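# Stack 96-well plate from nest N1 onto plate in N2

## Task

Lift the 96-well plate out of nest N1 and set it onto the plate sitting in nest N2 so the two are completely nested and their A1 wells line up (A1 sits at each plate's clipped corner); the bottom plate has to stay level in N2, and at the end the gripper must be open and withdrawn.

## Robot and tools

Robot: two 6-joint arms, left_arm and right_arm, each with a two-finger parallel gripper. Looking from behind the arms, N1 (source) is the right-hand nest and N2 (target) the left-hand one. Each plate has one clipped corner, which marks well A1, so the carried plate must keep that corner matched to the lower plate's clipped corner.

Scene frame: origin on the table top midway between the arms, +x out over the table, +z up, left_arm on the +y side. Base roots: left_arm at (-0.047, +0.242, +0.161) m, quat_wxyz (+0.916, -0.336, +0.213, +0.045); right_arm at (-0.045, -0.239, +0.161) m, quat_wxyz (+0.913, +0.346, +0.197, -0.088). The bases are tilted. Any mounting plates and the metal frame behind the arms are fixed obstacles.

Tool execute_actions(actions, pictures). actions is a list holding at most one entry. An empty list only reports state (with pictures). An entry with "rows" is a motion; an entry with only "steps" (up to 300) is a wait that ends that many control steps after the previous result. Each step lasts 1/30 s. A motion has 4 to 15 steps (default 15); each row covers one step and the final row is reused for the remaining steps. A refused call moves nothing. Set pictures true to get camera images with a motion.

Row layout: one list of 14 numbers, each in [-1, 1], covering both arms even if one stays still: left_arm waist, shoulder, elbow, wrist pitch, wrist yaw, wrist roll, gripper opening, then the same seven for right_arm. The six joint numbers are scaled offsets, not targets: they are added to the joint angles shown in the latest result that lists them (or, before any such result, and for later calls within one reply, to the angles at the start of the action). They do not accumulate row to row. Scale: 1.0 equals 1.202 rad waist, 1.258 shoulder, 1.238 elbow, 2.073 wrist pitch, 2.022 wrist yaw and wrist roll. So all zeros pulls the arm back to the reference angles; it is not a pause. Joint ranges (rad): waist -2.618..3.054, shoulder 0..3.142, elbow 0..3.142, wrist pitch -1.571..1.571, wrist yaw -1.571..1.571, wrist roll -2.094..2.094. Asking more than 0.036 rad beyond an end is refused; true ends may differ by about that much, and over-requests are clipped with a 'joint sent to its limit' note. The opening number is absolute: +1 fully open, -1 closed; between the extremes fingers go to where grip_measured would read that value.

Motion behaviour: each joint's target can lead its measured angle by at most 0.202 (waist), 0.258 (shoulder), 0.238 (elbow), 0.573 (wrist pitch), 0.522 (yaw, roll) rad per step, and a step whose targets would move the hand more than 70 mm is scaled down, so big moves take several calls. Friction may leave a joint up to about 0.031 rad short, and tinier commands may not move it. The last 4 steps of each action run after its result is returned, and the robot keeps heading to the last target while you think or wait, until motion settles or a step is HELD. The simulation runs during your replies, so keep them short while holding the plate.

Results: the state line gives each gripper's end_effector_position (m) and end_effector_quat_wxyz in the scene frame; this is the point between the pads, about 1 cm short of the fingertips, and can be inaccurate at long reach. Gripper +z runs along the fingers; the fingers close along its y axis. Joint positions / Joint velocities list each arm's six joints (rad, rad/s) plus pad gap (m; 0.094 fully open). grip_measured is the measured opening on the command scale, with a fixed per-gripper error up to about 1 mm. 'joint command not followed' means a clearance check altered targets; HELD marks steps where your row was partly or wholly not sent. MOTOR HOT appears from 75 °C; at 90 °C the arm stops for 10 s, and at 100 °C it drops everything, reported as OVER-TEMPERATURE FAULT.

Gripping: to hold, command about 0.03 below grip_measured; smaller margins hold more gently. Pad force tops out around 50 to 62 N, less on thin parts, with a brief spike on first contact.

Other tools: zoom_image(camera, region) enlarges [x0, y0, x1, y1] pixels (max 504x504) of the latest image from cam_head_left, cam_head_right, cam_high, cam_low (504x504) or cam_left_wrist, cam_right_wrist (616x616 fisheye). read_manual(section="licences") only returns licence text. finished_scene(scene) ends the current scene by number and grades it; it is irreversible, so call it only once the stack is settled and the gripper is clear. Answering without a tool call also ends things.

Suggested order: look, open the gripper over N1, lower, grip the plate's sides, lift, carry to N2 keeping the clipped corner aligned, lower gently until nested, open, then retreat upward.

Avoid: dropping the plate from any real height (a few mm is fine), tilting or shoving the lower plate out of N2, knocking anything off the table, letting the arms collide or push hard on each other, and long holds that overheat motors. Loose objects may occasionally get nudged by outside pushes.

Each tool is called after "Call:" by a JSON object that holds its "name" and its "arguments", one argument or row to a line.

## Session

Call:
{"name": "execute_actions", "arguments": {
  "actions": []
}}

Scene clock: 0.00 s of 13200.00 s.
left_arm: end_effector_position=(+0.3824, +0.5795, +0.3449) grip_measured=+1.000 end_effector_quat_wxyz=(+0.399, -0.683, +0.564, -0.236) | right_arm: end_effector_position=(+0.2203, -0.0109, +0.2397) grip_measured=+1.000 end_effector_quat_wxyz=(-0.004, +0.637, -0.770, +0.020)
Joint positions: left_arm=[-0.095  0.918  1.34  -0.347 -0.486 -0.884  0.094] | right_arm=[ 1.27   2.522  1.821 -1.468  0.655 -0.103  0.094]
Joint velocities: left_arm=[-0.022 -0.012  0.002 -0.022 -0.051 -0.007  0.   ] | right_arm=[ 0.002  0.007 -0.002 -0.066 -0.022  0.022  0.   ]

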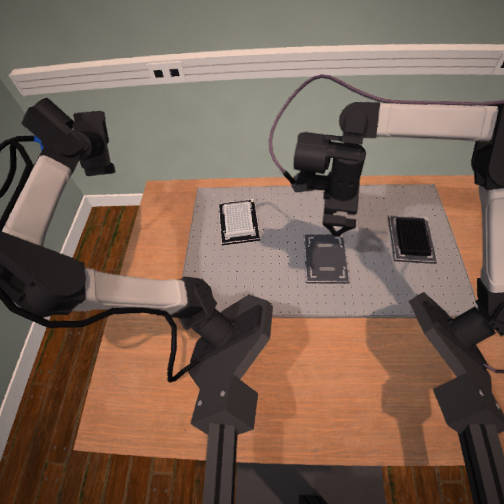

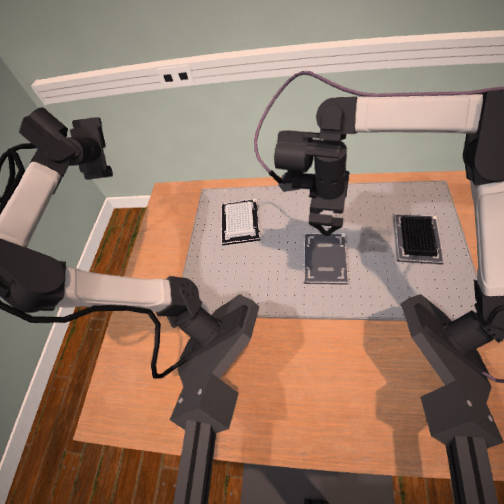

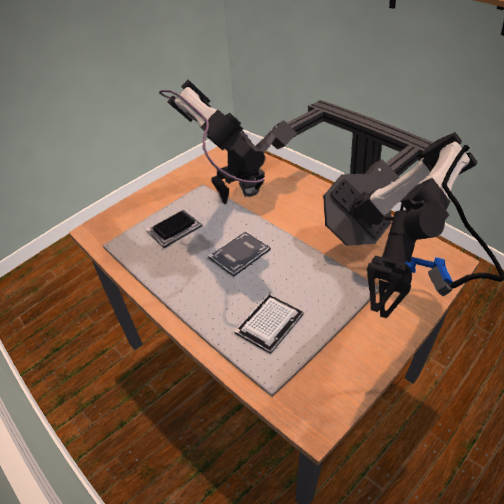

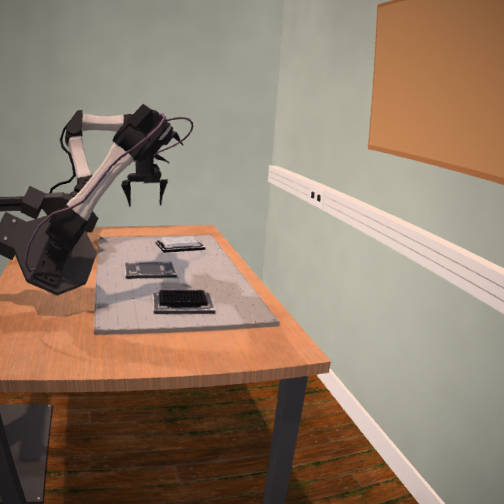

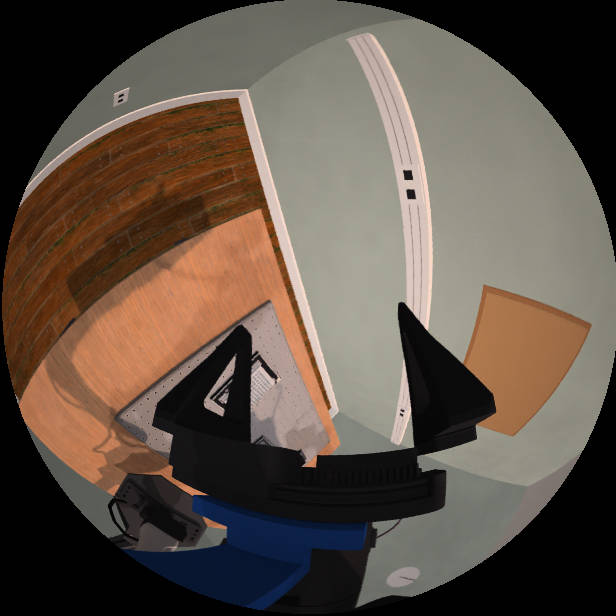

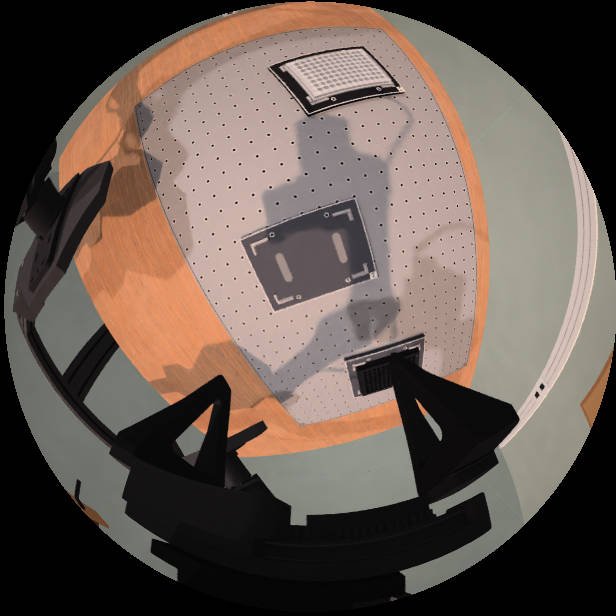

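Call:
{"name": "execute_actions", "arguments": {
  "actions": [
    {"rows":[[-0.226,0.76,0.053,-0.205,-0.152,0.208,1,-0.664,-0.622,-0.57,0.322,0.08,0.16,1]]}
  ]
}}

Call:
{"name": "execute_actions", "arguments": {
  "actions": [
    {"steps":30}
  ]
}}

Call:
{"name": "execute_actions", "arguments": {
  "actions": [
    {"rows":[[0,0.05,0,0,0,0,1,0,0,0,0,0,0,1]]}
  ]
}}

Call:
{"name": "execute_actions", "arguments": {
  "actions": [
    {"steps":10}
  ],
  "pictures": true
}}

Scene clock: 0.77 s of 13200.00 s.
left_arm: end_effector_position=(+0.4336, +0.4044, +0.2270) grip_measured=+1.000 end_effector_quat_wxyz=(+0.224, -0.432, +0.866, -0.117) | right_arm: end_effector_position=(+0.3187, -0.1716, +0.1743) grip_measured=+1.000 end_effector_quat_wxyz=(+0.075, -0.190, +0.978, +0.049)
Joint positions: left_arm=[-0.344  1.374  1.391 -0.612 -0.711 -0.573  0.094] | right_arm=[ 0.814  1.88   1.254 -0.903  0.77   0.149  0.094]
Joint velocities: left_arm=[-0.139  1.678  0.012 -0.374 -0.271  0.491  0.   ] | right_arm=[-1.58  -1.834 -1.233  0.447  0.095  0.315  0.   ]
Steps of this call (steps 1 to 12: nothing new was sent; steps 13 to 23: the first 11 steps of this action). Readings (joint positions):
13: left_arm=[-0.115 0.931 1.349 -0.373 -0.519 -0.851] | right_arm=[1.262 2.497 1.787 -1.412 0.666 -0.074]
14: left_arm=[-0.156 0.955 1.369 -0.407 -0.554 -0.806] | right_arm=[1.245 2.453 1.724 -1.323 0.677 -0.035]
16: left_arm=[-0.233 1.023 1.388 -0.458 -0.605 -0.735] | right_arm=[1.177 2.344 1.610 -1.181 0.702 0.028]
20: left_arm=[-0.319 1.207 1.391 -0.556 -0.675 -0.629] | right_arm=[0.981 2.083 1.399 -0.984 0.747 0.112]
23: the state above

Scene clock: 1.77 s of 13200.00 s.
left_arm: end_effector_position=(+0.3855, +0.2653, +0.0779) grip_measured=+1.000 end_effector_quat_wxyz=(+0.020, -0.178, +0.984, -0.007) | right_arm: end_effector_position=(+0.3153, -0.2856, +0.1022) grip_measured=+1.000 end_effector_quat_wxyz=(+0.006, +0.006, +1.000, -0.003)
Joint positions: left_arm=[-0.36   1.889  1.391 -0.752 -0.784 -0.47   0.094] | right_arm=[ 0.468  1.73   1.14  -0.812  0.816  0.211  0.094]
Joint velocities: left_arm=[-0.022  0.002 -0.002 -0.022  0.051  0.037  0.   ] | right_arm=[-0.022 -0.012 -0.007 -0.037  0.051 -0.007  0.   ]
Kept back: nothing.
Steps of this call (steps 1 to 4: the last 4 steps of your previous action; steps 5 to 30: the robot went on to your last target). Readings (joint positions):
1: left_arm=[-0.348 1.434 1.391 -0.626 -0.721 -0.558] | right_arm=[0.754 1.823 1.218 -0.888 0.777 0.159]
2: left_arm=[-0.351 1.495 1.391 -0.639 -0.729 -0.546] | right_arm=[0.689 1.779 1.193 -0.874 0.784 0.169]
4: left_arm=[-0.354 1.619 1.391 -0.660 -0.743 -0.526] | right_arm=[0.556 1.735 1.170 -0.849 0.797 0.185]
8: left_arm=[-0.358 1.853 1.391 -0.704 -0.760 -0.494] | right_arm=[0.447 1.730 1.146 -0.826 0.816 0.202]
30: the state above
All arms were judged still, so your last target was given up. Only a new action makes them travel on or press farther. Fingers that are still opening or closing keep moving.

Scene clock: 2.13 s of 13200.00 s.
left_arm: end_effector_position=(+0.3783, +0.2531, +0.0646) grip_measured=+1.000 end_effector_quat_wxyz=(+0.003, -0.161, +0.987, -0.001) | right_arm: end_effector_position=(+0.3153, -0.2856, +0.1022) grip_measured=+1.000 end_effector_quat_wxyz=(+0.006, +0.006, +1.000, -0.003)
Joint positions: left_arm=[-0.36   1.939  1.391 -0.75  -0.785 -0.47   0.094] | right_arm=[ 0.468  1.73   1.14  -0.812  0.816  0.211  0.094]
Joint velocities: left_arm=[ 0.002 -0.012 -0.012 -0.007 -0.066 -0.037  0.   ] | right_arm=[-0.017 -0.012 -0.017  0.007 -0.051  0.007  0.   ]
Steps of this call (steps 1 to 11: the first 11 steps of this action). Readings (joint positions):
1: left_arm=[-0.360 1.892 1.391 -0.752 -0.785 -0.470] | right_arm=[0.468 1.730 1.140 -0.812 0.816 0.211]
2: left_arm=[-0.360 1.898 1.391 -0.750 -0.785 -0.470] | right_arm=[0.468 1.730 1.140 -0.812 0.816 0.211]
4: left_arm=[-0.360 1.917 1.391 -0.750 -0.785 -0.470] | right_arm=[0.468 1.730 1.140 -0.812 0.816 0.211]
8: left_arm=[-0.360 1.939 1.391 -0.750 -0.785 -0.470] | right_arm=[0.468 1.730 1.140 -0.812 0.816 0.211]
11: the state above

Scene clock: 2.47 s of 13200.00 s.
left_arm: end_effector_position=(+0.3783, +0.2531, +0.0646) grip_measured=+1.000 end_effector_quat_wxyz=(+0.003, -0.161, +0.987, -0.001) | right_arm: end_effector_position=(+0.3153, -0.2856, +0.1022) grip_measured=+1.000 end_effector_quat_wxyz=(+0.006, +0.006, +1.000, -0.003)
Joint positions: left_arm=[-0.36   1.939  1.391 -0.75  -0.785 -0.47   0.094] | right_arm=[ 0.468  1.73   1.14  -0.812  0.816  0.211  0.094]
Joint velocities: left_arm=[-0.002  0.007  0.002  0.051 -0.051 -0.022  0.   ] | right_arm=[-0.002 -0.007 -0.002 -0.007 -0.022 -0.081  0.   ]
Kept back: nothing.
Steps of this call (steps 1 to 4: the last 4 steps of your previous action; steps 5 to 10: the robot went on to your last target). Readings (joint positions):
1: left_arm=[-0.360 1.939 1.391 -0.750 -0.785 -0.470] | right_arm=[0.468 1.730 1.140 -0.812 0.816 0.211]
2: left_arm=[-0.360 1.939 1.391 -0.750 -0.785 -0.470] | right_arm=[0.468 1.730 1.140 -0.812 0.816 0.211]
4: left_arm=[-0.360 1.939 1.391 -0.750 -0.785 -0.470] | right_arm=[0.468 1.730 1.140 -0.812 0.816 0.211]
8: left_arm=[-0.360 1.939 1.391 -0.750 -0.785 -0.470] | right_arm=[0.468 1.730 1.140 -0.812 0.816 0.211]
10: the state above

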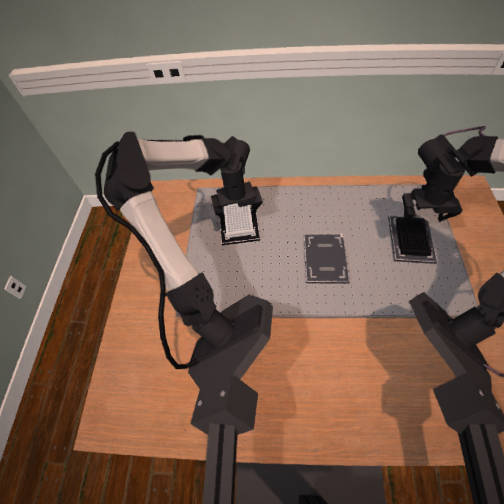

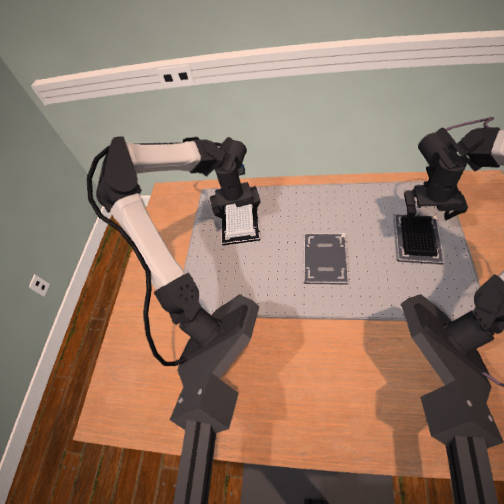

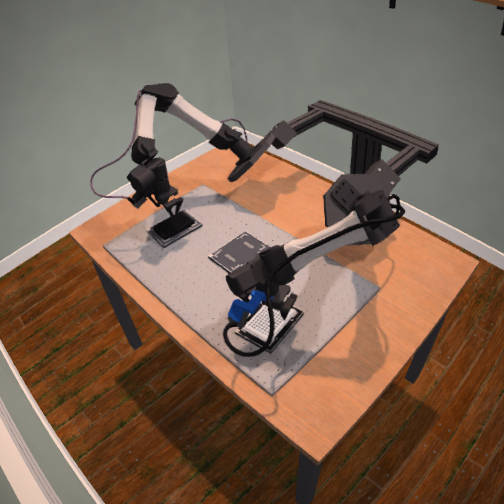

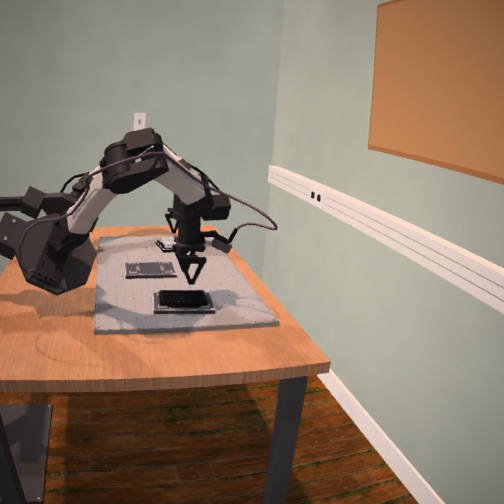

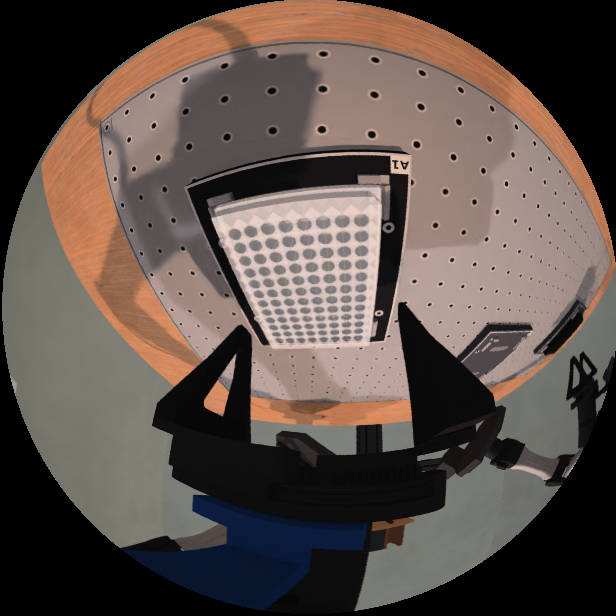

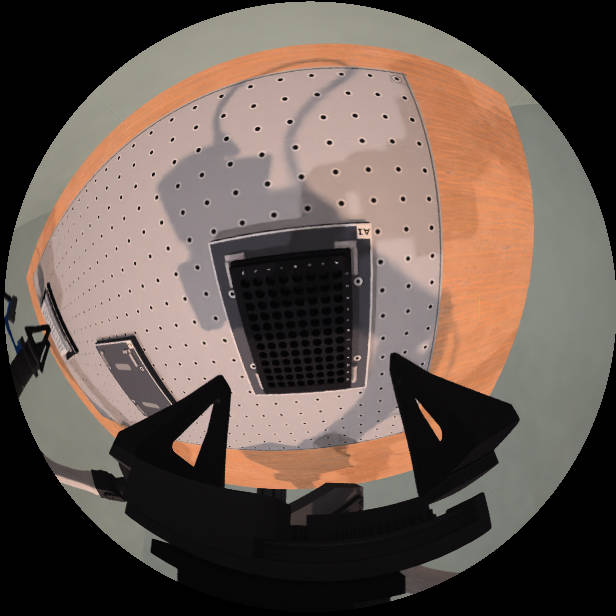

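Call:
{"name": "zoom_image", "arguments": {
  "camera": "cam_left_wrist",
  "region": [180,140,420,360]
}}

Region (180, 140, 420, 360) of cam_left_wrist's 616x616 image, scaled by 2.100, with more detail than that image has; it fills the top 462 rows of this view, and the rest is white.

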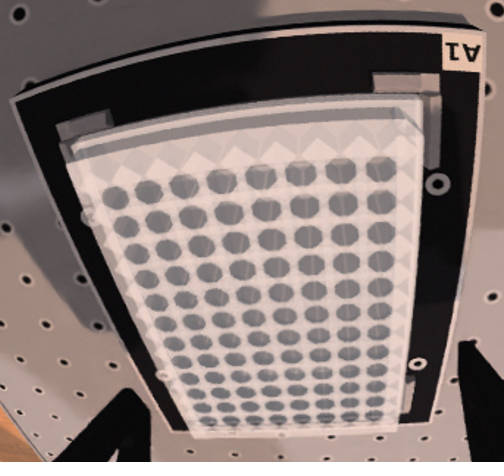

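Call:
{"name": "execute_actions", "arguments": {
  "actions": [
    {"rows":[[0.035,0,-0.058,0.045,0.01,0.023,1,0,0,0,0,0,0,1]]}
  ]
}}

Call:
{"name": "execute_actions", "arguments": {
  "actions": [
    {"steps":15}
  ],
  "pictures": true
}}

Scene clock: 3.17 s of 13200.00 s.
left_arm: end_effector_position=(+0.3700, +0.2574, +0.0471) grip_measured=+1.000 end_effector_quat_wxyz=(-0.004, -0.162, +0.987, +0.001) | right_arm: end_effector_position=(+0.3153, -0.2856, +0.1022) grip_measured=+1.000 end_effector_quat_wxyz=(+0.006, +0.006, +1.000, -0.003)
Joint positions: left_arm=[-0.321  1.938  1.339 -0.683 -0.775 -0.434  0.094] | right_arm=[ 0.468  1.73   1.14  -0.812  0.816  0.211  0.094]
Joint velocities: left_arm=[-0.017 -0.002 -0.017  0.022 -0.007 -0.007  0.   ] | right_arm=[ 0.007 -0.002 -0.002 -0.007 -0.037  0.007  0.   ]
Steps of this call (steps 1 to 10: the robot went on to your last target; steps 11 to 21: the first 11 steps of this action). Readings (joint positions):
11: left_arm=[-0.357 1.939 1.383 -0.738 -0.783 -0.464] | right_arm=[0.468 1.730 1.140 -0.812 0.816 0.211]
12: left_arm=[-0.351 1.938 1.372 -0.720 -0.781 -0.457] | right_arm=[0.468 1.730 1.140 -0.812 0.816 0.211]
14: left_arm=[-0.335 1.938 1.351 -0.704 -0.778 -0.447] | right_arm=[0.468 1.730 1.140 -0.812 0.816 0.211]
18: left_arm=[-0.321 1.938 1.339 -0.693 -0.776 -0.437] | right_arm=[0.468 1.730 1.140 -0.812 0.816 0.211]
21: the state above

Scene clock: 3.67 s of 13200.00 s.
left_arm: end_effector_position=(+0.3715, +0.2570, +0.0470) grip_measured=+1.000 end_effector_quat_wxyz=(-0.001, -0.163, +0.987, -0.000) | right_arm: end_effector_position=(+0.3153, -0.2856, +0.1022) grip_measured=+1.000 end_effector_quat_wxyz=(+0.006, +0.006, +1.000, -0.003)
Joint positions: left_arm=[-0.321  1.938  1.339 -0.675 -0.773 -0.43   0.094] | right_arm=[ 0.468  1.73   1.14  -0.812  0.816  0.211  0.094]
Joint velocities: left_arm=[-0.037  0.002 -0.012 -0.022  0.007  0.022  0.   ] | right_arm=[ 0.002  0.007 -0.017 -0.007 -0.007 -0.007  0.   ]
Kept back: nothing.
Steps of this call (steps 1 to 4: the last 4 steps of your previous action; steps 5 to 15: the robot went on to your last target). Readings (joint positions):
1: left_arm=[-0.321 1.938 1.339 -0.681 -0.774 -0.433] | right_arm=[0.468 1.730 1.140 -0.812 0.816 0.211]
2: left_arm=[-0.321 1.938 1.339 -0.680 -0.774 -0.432] | right_arm=[0.468 1.730 1.140 -0.812 0.816 0.211]
4: left_arm=[-0.321 1.938 1.339 -0.678 -0.774 -0.431] | right_arm=[0.468 1.730 1.140 -0.812 0.816 0.211]
8: left_arm=[-0.321 1.938 1.339 -0.676 -0.774 -0.431] | right_arm=[0.468 1.730 1.140 -0.812 0.816 0.211]
15: the state above
All arms were judged still, so your last target was given up. Only a new action makes them travel on or press farther. Fingers that are still opening or closing keep moving.

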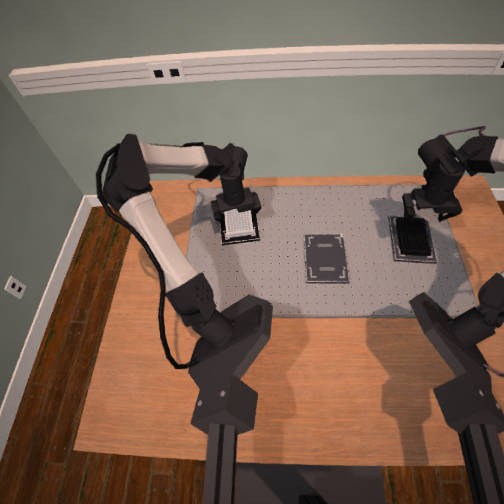

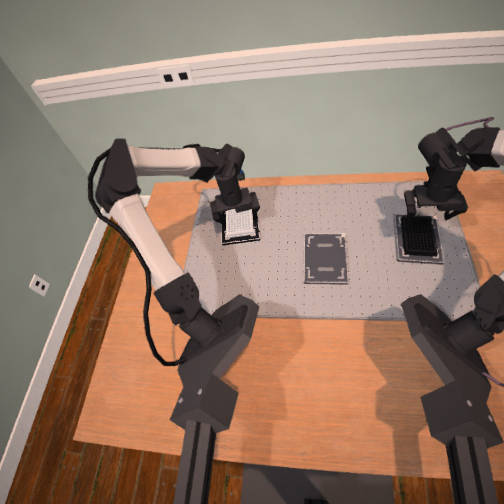

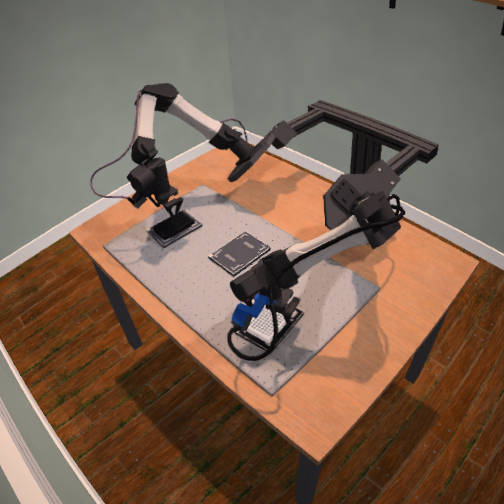

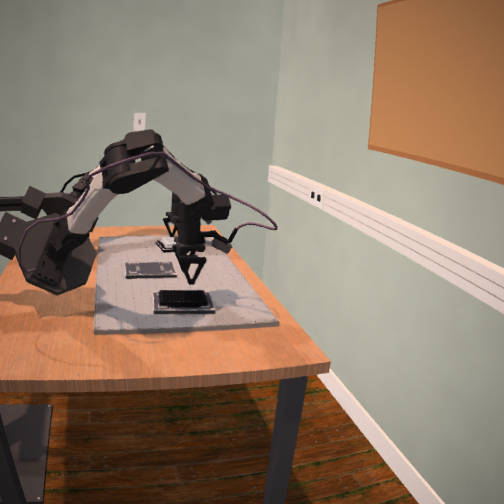

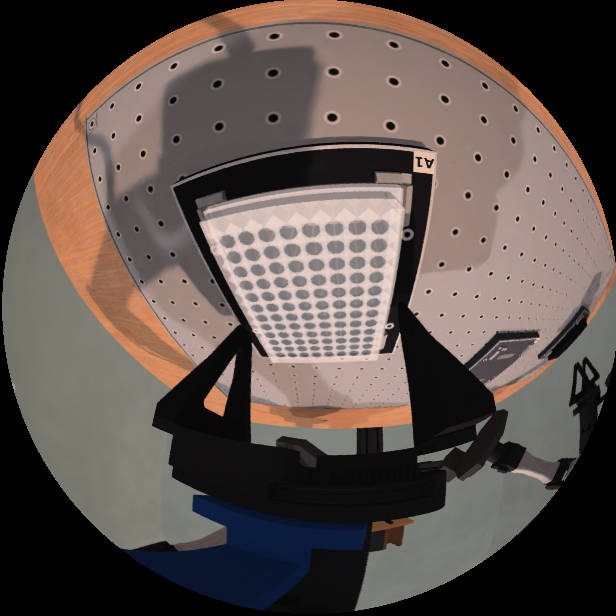

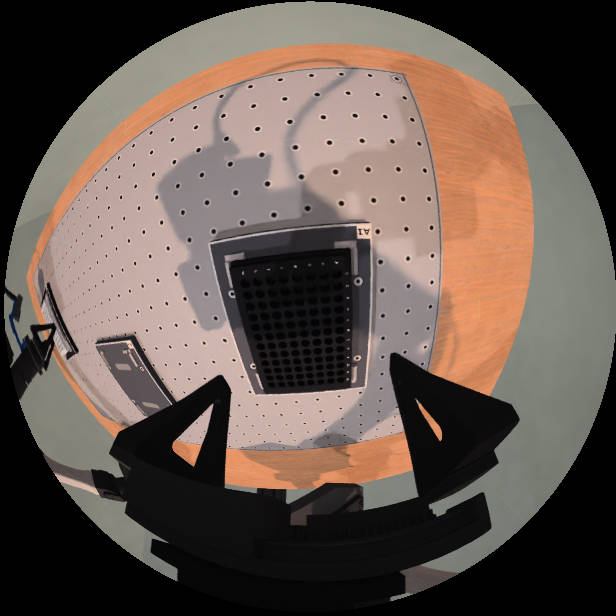

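Call:
{"name": "execute_actions", "arguments": {
  "actions": [
    {"rows":[[0.025,0.029,-0.028,0.034,0.006,0.03,1,0,0,0,0,0,0,1]]}
  ]
}}

Call:
{"name": "execute_actions", "arguments": {
  "actions": [
    {"steps":12}
  ]
}}

Call:
{"name": "execute_actions", "arguments": {
  "actions": [
    {"rows":[[0,0,0,0,0,0,0.72,0,0,0,0,0,0,1]]}
  ]
}}

Call:
{"name": "execute_actions", "arguments": {
  "actions": [
    {"steps":5}
  ]
}}

Scene clock: 4.17 s of 13200.00 s.
left_arm: end_effector_position=(+0.3718, +0.2585, +0.0348) grip_measured=+1.000 end_effector_quat_wxyz=(-0.001, -0.154, +0.988, +0.002) | right_arm: end_effector_position=(+0.3153, -0.2856, +0.1022) grip_measured=+1.000 end_effector_quat_wxyz=(+0.006, +0.006, +1.000, -0.003)
Joint positions: left_arm=[-0.296  1.955  1.328 -0.627 -0.77  -0.381  0.094] | right_arm=[ 0.468  1.73   1.14  -0.812  0.816  0.211  0.094]
Joint velocities: left_arm=[-0.017 -0.002 -0.017 -0.007  0.066  0.007  0.   ] | right_arm=[-0.002 -0.012 -0.007 -0.037  0.081  0.007  0.   ]
Steps of this call (steps 1 to 4: nothing new was sent; steps 5 to 15: the first 11 steps of this action). Readings (joint positions):
5: left_arm=[-0.319 1.939 1.338 -0.669 -0.773 -0.422] | right_arm=[0.468 1.730 1.140 -0.812 0.816 0.211]
6: left_arm=[-0.315 1.940 1.336 -0.658 -0.772 -0.413] | right_arm=[0.468 1.730 1.140 -0.812 0.816 0.211]
8: left_arm=[-0.305 1.947 1.333 -0.644 -0.771 -0.399] | right_arm=[0.468 1.730 1.140 -0.812 0.816 0.211]
12: left_arm=[-0.296 1.955 1.328 -0.633 -0.771 -0.386] | right_arm=[0.468 1.730 1.140 -0.812 0.816 0.211]
15: the state above

Scene clock: 4.57 s of 13200.00 s.
left_arm: end_effector_position=(+0.3727, +0.2583, +0.0348) grip_measured=+1.000 end_effector_quat_wxyz=(+0.000, -0.153, +0.988, +0.001) | right_arm: end_effector_position=(+0.3153, -0.2856, +0.1022) grip_measured=+1.000 end_effector_quat_wxyz=(+0.006, +0.006, +1.000, -0.003)
Joint positions: left_arm=[-0.296  1.955  1.328 -0.623 -0.77  -0.376  0.094] | right_arm=[ 0.468  1.73   1.14  -0.812  0.816  0.211  0.094]
Joint velocities: left_arm=[ 0.007  0.007 -0.017  0.037  0.022 -0.066  0.   ] | right_arm=[-0.007 -0.007 -0.027 -0.051 -0.037  0.007  0.   ]
Kept back: nothing.
Steps of this call (steps 1 to 4: the last 4 steps of your previous action; steps 5 to 12: the robot went on to your last target). Readings (joint positions):
1: left_arm=[-0.296 1.955 1.328 -0.626 -0.770 -0.380] | right_arm=[0.468 1.730 1.140 -0.812 0.816 0.211]
2: left_arm=[-0.296 1.955 1.328 -0.625 -0.770 -0.379] | right_arm=[0.468 1.730 1.140 -0.812 0.816 0.211]
4: left_arm=[-0.296 1.955 1.328 -0.624 -0.770 -0.378] | right_arm=[0.468 1.730 1.140 -0.812 0.816 0.211]
8: left_arm=[-0.296 1.955 1.328 -0.623 -0.770 -0.376] | right_arm=[0.468 1.730 1.140 -0.812 0.816 0.211]
12: the state above

Scene clock: 4.93 s of 13200.00 s.
left_arm: end_effector_position=(+0.3728, +0.2579, +0.0348) grip_measured=+0.798 end_effector_quat_wxyz=(-0.000, -0.153, +0.988, +0.000) | right_arm: end_effector_position=(+0.3153, -0.2856, +0.1022) grip_measured=+1.000 end_effector_quat_wxyz=(+0.006, +0.006, +1.000, -0.003)
Joint positions: left_arm=[-0.296  1.955  1.328 -0.622 -0.768 -0.376  0.084] | right_arm=[ 0.468  1.73   1.14  -0.812  0.816  0.211  0.094]
Joint velocities: left_arm=[ 0.027 -0.012 -0.012 -0.037  0.051  0.022 -0.   ] | right_arm=[-0.002 -0.012  0.012  0.037 -0.037 -0.066  0.   ]
Steps of this call (steps 1 to 11: the first 11 steps of this action). Readings (joint positions):
1: left_arm=[-0.296 1.955 1.328 -0.623 -0.770 -0.376] | right_arm=[0.468 1.730 1.140 -0.812 0.816 0.211]
2: left_arm=[-0.296 1.955 1.328 -0.622 -0.768 -0.376] | right_arm=[0.468 1.730 1.140 -0.812 0.816 0.211]
4: left_arm=[-0.296 1.955 1.328 -0.622 -0.768 -0.376] | right_arm=[0.468 1.730 1.140 -0.812 0.816 0.211]
8: left_arm=[-0.296 1.955 1.328 -0.622 -0.768 -0.376] | right_arm=[0.468 1.730 1.140 -0.812 0.816 0.211]
11: the state above

Scene clock: 5.10 s of 13200.00 s.
left_arm: end_effector_position=(+0.3728, +0.2579, +0.0348) grip_measured=+0.798 end_effector_quat_wxyz=(-0.000, -0.153, +0.988, +0.000) | right_arm: end_effector_position=(+0.3153, -0.2856, +0.1022) grip_measured=+1.000 end_effector_quat_wxyz=(+0.006, +0.006, +1.000, -0.003)
Joint positions: left_arm=[-0.296  1.955  1.328 -0.622 -0.768 -0.376  0.084] | right_arm=[ 0.468  1.73   1.14  -0.812  0.816  0.211  0.094]
Joint velocities: left_arm=[ 0.007 -0.017 -0.007  0.066  0.081 -0.007 -0.   ] | right_arm=[ 0.007 -0.007 -0.032 -0.022 -0.037 -0.022  0.   ]
Kept back: nothing.
Steps of this call (steps 1 to 4: the last 4 steps of your previous action; step 5: the robot went on to your last target). Readings (joint positions):
1: left_arm=[-0.296 1.955 1.328 -0.622 -0.768 -0.376] | right_arm=[0.468 1.730 1.140 -0.812 0.816 0.211]
2: left_arm=[-0.296 1.955 1.328 -0.622 -0.768 -0.376] | right_arm=[0.468 1.730 1.140 -0.812 0.816 0.211]
4: left_arm=[-0.296 1.955 1.328 -0.622 -0.768 -0.376] | right_arm=[0.468 1.730 1.140 -0.812 0.816 0.211]
5: the state above

Call:
{"name": "execute_actions", "arguments": {
  "actions": [
    {"rows":[[-0.03,-0.03,0.03,-0.04,0,0,0.76,0,0,0,0,0,0,1],[-0.03,-0.03,0.03,-0.04,0,0,0.76,0,0,0,0,0,0,1],[-0.03,-0.03,0.03,-0.04,0,0,0.76,0,0,0,0,0,0,1],[-0.06,-0.05,0.05,-0.08,0,0,0.76,0,0,0,0,0,0,1],[-0.06,-0.05,0.05,-0.08,0,0,0.76,0,0,0,0,0,0,1],[-0.06,-0.05,0.05,-0.08,0,0,0.76,0,0,0,0,0,0,1],[-0.09,-0.07,0.07,-0.12,-0.01,0.1,0.76,0,0,0,0,0,0,1],[-0.09,-0.07,0.07,-0.12,-0.01,0.1,0.76,0,0,0,0,0,0,1],[-0.09,-0.07,0.07,-0.12,-0.01,0.1,0.76,0,0,0,0,0,0,1],[-0.17,0.17,0.32,-0.16,-0.02,0.3,0.76,0,0,0,0,0,0,1],[-0.17,0.17,0.32,-0.16,-0.02,0.3,0.76,0,0,0,0,0,0,1],[-0.17,0.17,0.32,-0.16,-0.02,0.3,0.76,0,0,0,0,0,0,1],[-0.25,0.41,0.57,-0.2,-0.025,0.45,0.76,0,0,0,0,0,0,1],[-0.25,0.41,0.57,-0.2,-0.025,0.45,0.76,0,0,0,0,0,0,1],[-0.32,0.65,0.82,-0.245,-0.028,0.615,0.76,0,0,0,0,0,0,1]]}
  ]
}}

Call:
{"name": "execute_actions", "arguments": {
  "actions": [
    {"steps":35}
  ]
}}

Call:
{"name": "execute_actions", "arguments": {
  "actions": [
    {"rows":[[0,0.055,0,0,0,0,0.76,0,0,0,0,0,0,1]]}
  ]
}}

Call:
{"name": "execute_actions", "arguments": {
  "actions": [
    {"steps":10}
  ],
  "pictures": true
}}

Scene clock: 5.80 s of 13200.00 s.
left_arm: end_effector_position=(+0.3963, +0.2401, +0.0932) grip_measured=+0.798 end_effector_quat_wxyz=(+0.015, +0.045, +0.999, -0.007) | right_arm: end_effector_position=(+0.3153, -0.2856, +0.1022) grip_measured=+1.000 end_effector_quat_wxyz=(+0.006, +0.006, +1.000, -0.003)
Joint positions: left_arm=[-0.427  1.974  1.514 -0.869 -0.794 -0.123  0.084] | right_arm=[ 0.468  1.73   1.14  -0.812  0.816  0.211  0.094]
Joint velocities: left_arm=[-0.725  1.932  2.64  -0.593 -0.286  2.293 -0.001] | right_arm=[ 0.017 -0.007  0.007 -0.081 -0.095 -0.066  0.   ]
Steps of this call (steps 1 to 10: the robot went on to your last target; steps 11 to 21: the first 11 steps of this action). Readings (joint positions):
11: left_arm=[-0.299 1.954 1.330 -0.628 -0.768 -0.376] | right_arm=[0.468 1.730 1.140 -0.812 0.816 0.211]
12: left_arm=[-0.304 1.952 1.333 -0.638 -0.768 -0.376] | right_arm=[0.468 1.730 1.140 -0.812 0.816 0.211]
14: left_arm=[-0.321 1.943 1.342 -0.666 -0.768 -0.376] | right_arm=[0.468 1.730 1.140 -0.812 0.816 0.211]
18: left_arm=[-0.374 1.909 1.374 -0.755 -0.771 -0.315] | right_arm=[0.468 1.730 1.140 -0.812 0.816 0.211]
21: the state above

Scene clock: 6.97 s of 13200.00 s.
left_arm: end_effector_position=(+0.4202, +0.0117, +0.0656) grip_measured=+0.798 end_effector_quat_wxyz=(+0.023, +0.654, +0.756, +0.003) | right_arm: end_effector_position=(+0.3153, -0.2856, +0.1022) grip_measured=+1.000 end_effector_quat_wxyz=(+0.006, +0.006, +1.000, -0.003)
Joint positions: left_arm=[-0.682  2.787  2.322 -1.111 -0.816  0.86   0.084] | right_arm=[ 0.468  1.73   1.14  -0.812  0.816  0.211  0.094]
Joint velocities: left_arm=[-0.012 -0.017 -0.007 -0.037  0.066 -0.022 -0.   ] | right_arm=[ 0.007 -0.007  0.002 -0.051  0.007 -0.007  0.   ]
Kept back: nothing.
Steps of this call (steps 1 to 4: the last 4 steps of your previous action; steps 5 to 35: the robot went on to your last target). Readings (joint positions):
1: left_arm=[-0.451 2.038 1.599 -0.875 -0.798 -0.053] | right_arm=[0.468 1.730 1.140 -0.812 0.816 0.211]
2: left_arm=[-0.479 2.103 1.674 -0.884 -0.802 0.021] | right_arm=[0.468 1.730 1.140 -0.812 0.816 0.211]
4: left_arm=[-0.540 2.232 1.817 -0.916 -0.810 0.177] | right_arm=[0.468 1.730 1.140 -0.812 0.816 0.211]
8: left_arm=[-0.663 2.514 2.117 -1.013 -0.814 0.512] | right_arm=[0.468 1.730 1.140 -0.812 0.816 0.211]
35: the state above

Scene clock: 7.33 s of 13200.00 s.
left_arm: end_effector_position=(+0.3998, -0.0025, +0.0436) grip_measured=+0.798 end_effector_quat_wxyz=(+0.002, +0.671, +0.741, +0.000) | right_arm: end_effector_position=(+0.3153, -0.2856, +0.1022) grip_measured=+1.000 end_effector_quat_wxyz=(+0.006, +0.006, +1.000, -0.003)
Joint positions: left_arm=[-0.682  2.851  2.322 -1.109 -0.816  0.86   0.084] | right_arm=[ 0.468  1.73   1.14  -0.812  0.816  0.211  0.094]
Joint velocities: left_arm=[ 0.007  0.007 -0.002 -0.007  0.022  0.007 -0.001] | right_arm=[ 0.007 -0.007  0.012 -0.037  0.022 -0.022  0.   ]
Steps of this call (steps 1 to 11: the first 11 steps of this action). Readings (joint positions):
1: left_arm=[-0.682 2.791 2.322 -1.111 -0.816 0.860] | right_arm=[0.468 1.730 1.140 -0.812 0.816 0.211]
2: left_arm=[-0.682 2.796 2.322 -1.109 -0.816 0.860] | right_arm=[0.468 1.730 1.140 -0.812 0.816 0.211]
4: left_arm=[-0.682 2.814 2.322 -1.109 -0.816 0.860] | right_arm=[0.468 1.730 1.140 -0.812 0.816 0.211]
8: left_arm=[-0.682 2.847 2.322 -1.109 -0.816 0.860] | right_arm=[0.468 1.730 1.140 -0.812 0.816 0.211]
11: the state above

Scene clock: 7.67 s of 13200.00 s.
left_arm: end_effector_position=(+0.3998, -0.0025, +0.0436) grip_measured=+0.798 end_effector_quat_wxyz=(+0.002, +0.671, +0.741, +0.000) | right_arm: end_effector_position=(+0.3153, -0.2856, +0.1022) grip_measured=+1.000 end_effector_quat_wxyz=(+0.006, +0.006, +1.000, -0.003)
Joint positions: left_arm=[-0.682  2.851  2.322 -1.109 -0.816  0.86   0.084] | right_arm=[ 0.468  1.73   1.14  -0.812  0.816  0.211  0.094]
Joint velocities: left_arm=[ 0.002  0.002 -0.002 -0.037 -0.051 -0.051 -0.001] | right_arm=[ 0.002 -0.007  0.017 -0.007  0.051  0.037  0.   ]
Kept back: nothing.
Steps of this call (steps 1 to 4: the last 4 steps of your previous action; steps 5 to 10: the robot went on to your last target). Readings (joint positions):
1: left_arm=[-0.682 2.851 2.322 -1.109 -0.816 0.860] | right_arm=[0.468 1.730 1.140 -0.812 0.816 0.211]
2: left_arm=[-0.682 2.851 2.322 -1.109 -0.816 0.860] | right_arm=[0.468 1.730 1.140 -0.812 0.816 0.211]
4: left_arm=[-0.682 2.851 2.322 -1.109 -0.816 0.860] | right_arm=[0.468 1.730 1.140 -0.812 0.816 0.211]
8: left_arm=[-0.682 2.851 2.322 -1.109 -0.816 0.860] | right_arm=[0.468 1.730 1.140 -0.812 0.816 0.211]
10: the state above

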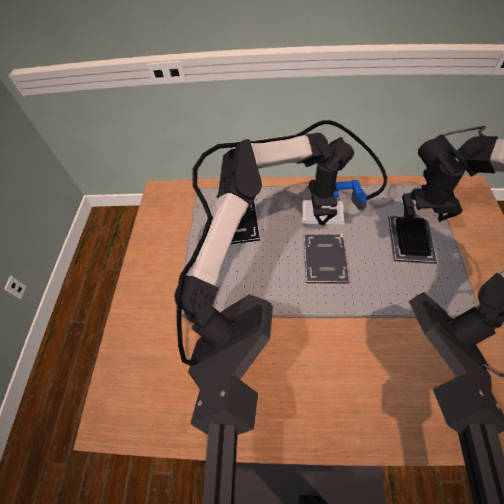

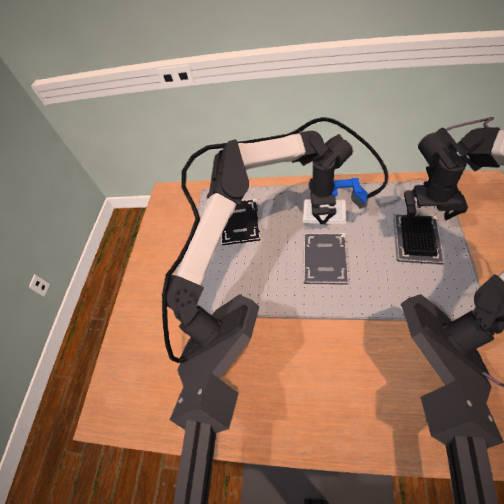

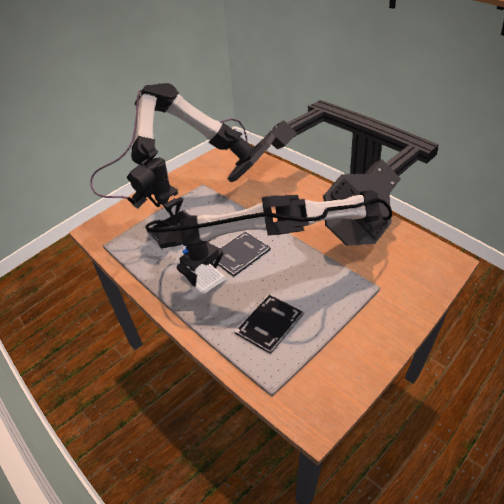

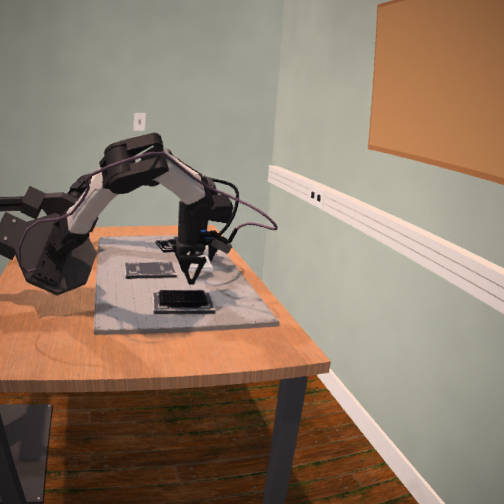

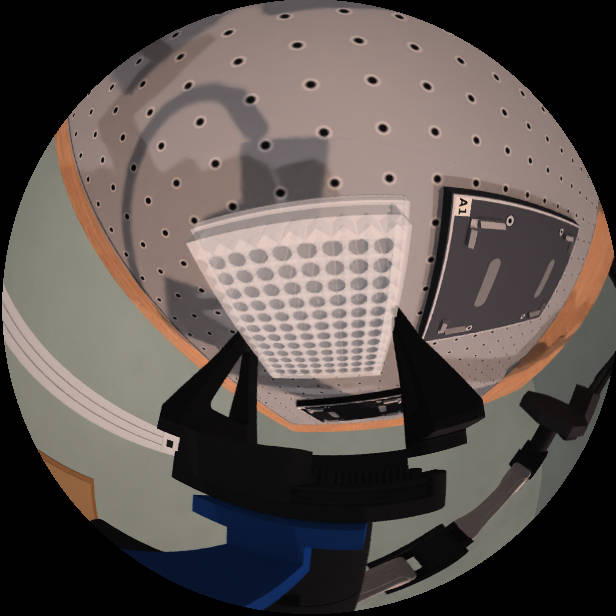

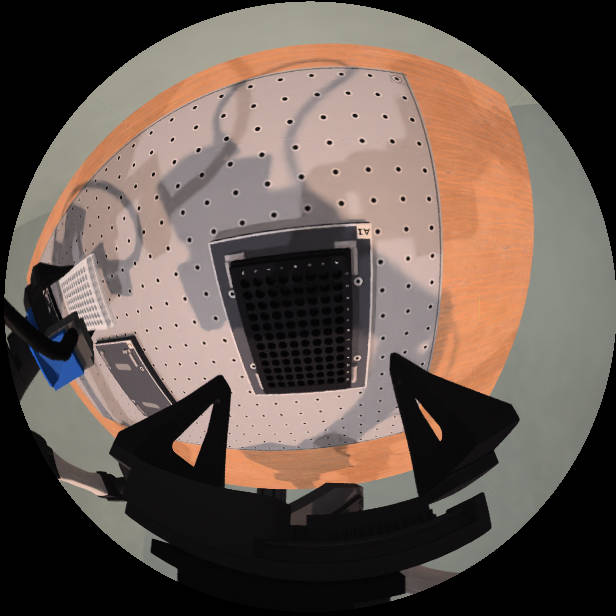

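Clear. Descend ~20mm.

Call:
{"name": "execute_actions", "arguments": {
  "actions": [
    {"rows":[[0.028,0.035,0,0.035,0,0.02,0.76,0,0,0,0,0,0,1]]}
  ]
}}

Call:
{"name": "execute_actions", "arguments": {
  "actions": [
    {"steps":12}
  ]
}}

Scene clock: 8.10 s of 13200.00 s.
left_arm: end_effector_position=(+0.4014, -0.0035, +0.0252) grip_measured=+0.798 end_effector_quat_wxyz=(+0.000, +0.670, +0.743, -0.001) | right_arm: end_effector_position=(+0.3153, -0.2856, +0.1022) grip_measured=+1.000 end_effector_quat_wxyz=(+0.006, +0.006, +1.000, -0.003)
Joint positions: left_arm=[-0.655  2.877  2.322 -1.06  -0.817  0.891  0.084] | right_arm=[ 0.468  1.73   1.14  -0.812  0.816  0.211  0.094]
Joint velocities: left_arm=[-0.017 -0.007 -0.027  0.081 -0.022 -0.022 -0.   ] | right_arm=[-0.002 -0.002  0.027 -0.095  0.022  0.007  0.   ]
Steps of this call (steps 1 to 2: the robot went on to your last target; steps 3 to 13: the first 11 steps of this action). Readings (joint positions):
3: left_arm=[-0.680 2.854 2.322 -1.105 -0.816 0.865] | right_arm=[0.468 1.730 1.140 -0.812 0.816 0.211]
4: left_arm=[-0.677 2.856 2.322 -1.094 -0.816 0.871] | right_arm=[0.468 1.730 1.140 -0.812 0.816 0.211]
6: left_arm=[-0.667 2.865 2.322 -1.077 -0.816 0.879] | right_arm=[0.468 1.730 1.140 -0.812 0.816 0.211]
10: left_arm=[-0.655 2.877 2.322 -1.065 -0.817 0.888] | right_arm=[0.468 1.730 1.140 -0.812 0.816 0.211]
13: the state above

Scene clock: 8.50 s of 13200.00 s.
left_arm: end_effector_position=(+0.4021, -0.0040, +0.0252) grip_measured=+0.798 end_effector_quat_wxyz=(+0.002, +0.669, +0.743, -0.000) | right_arm: end_effector_position=(+0.3153, -0.2856, +0.1022) grip_measured=+1.000 end_effector_quat_wxyz=(+0.006, +0.006, +1.000, -0.003)
Joint positions: left_arm=[-0.655  2.877  2.322 -1.056 -0.817  0.893  0.084] | right_arm=[ 0.468  1.73   1.14  -0.812  0.816  0.211  0.094]
Joint velocities: left_arm=[-0.007  0.002  0.002 -0.022  0.037 -0.037  0.001] | right_arm=[-0.007 -0.002 -0.012 -0.022 -0.037 -0.051  0.   ]
Kept back: nothing.
Steps of this call (steps 1 to 4: the last 4 steps of your previous action; steps 5 to 12: the robot went on to your last target). Readings (joint positions):
1: left_arm=[-0.655 2.877 2.322 -1.059 -0.817 0.892] | right_arm=[0.468 1.730 1.140 -0.812 0.816 0.211]
2: left_arm=[-0.655 2.877 2.322 -1.057 -0.817 0.892] | right_arm=[0.468 1.730 1.140 -0.812 0.816 0.211]
4: left_arm=[-0.655 2.877 2.322 -1.057 -0.817 0.893] | right_arm=[0.468 1.730 1.140 -0.812 0.816 0.211]
8: left_arm=[-0.655 2.877 2.322 -1.056 -0.817 0.893] | right_arm=[0.468 1.730 1.140 -0.812 0.816 0.211]
12: the state above


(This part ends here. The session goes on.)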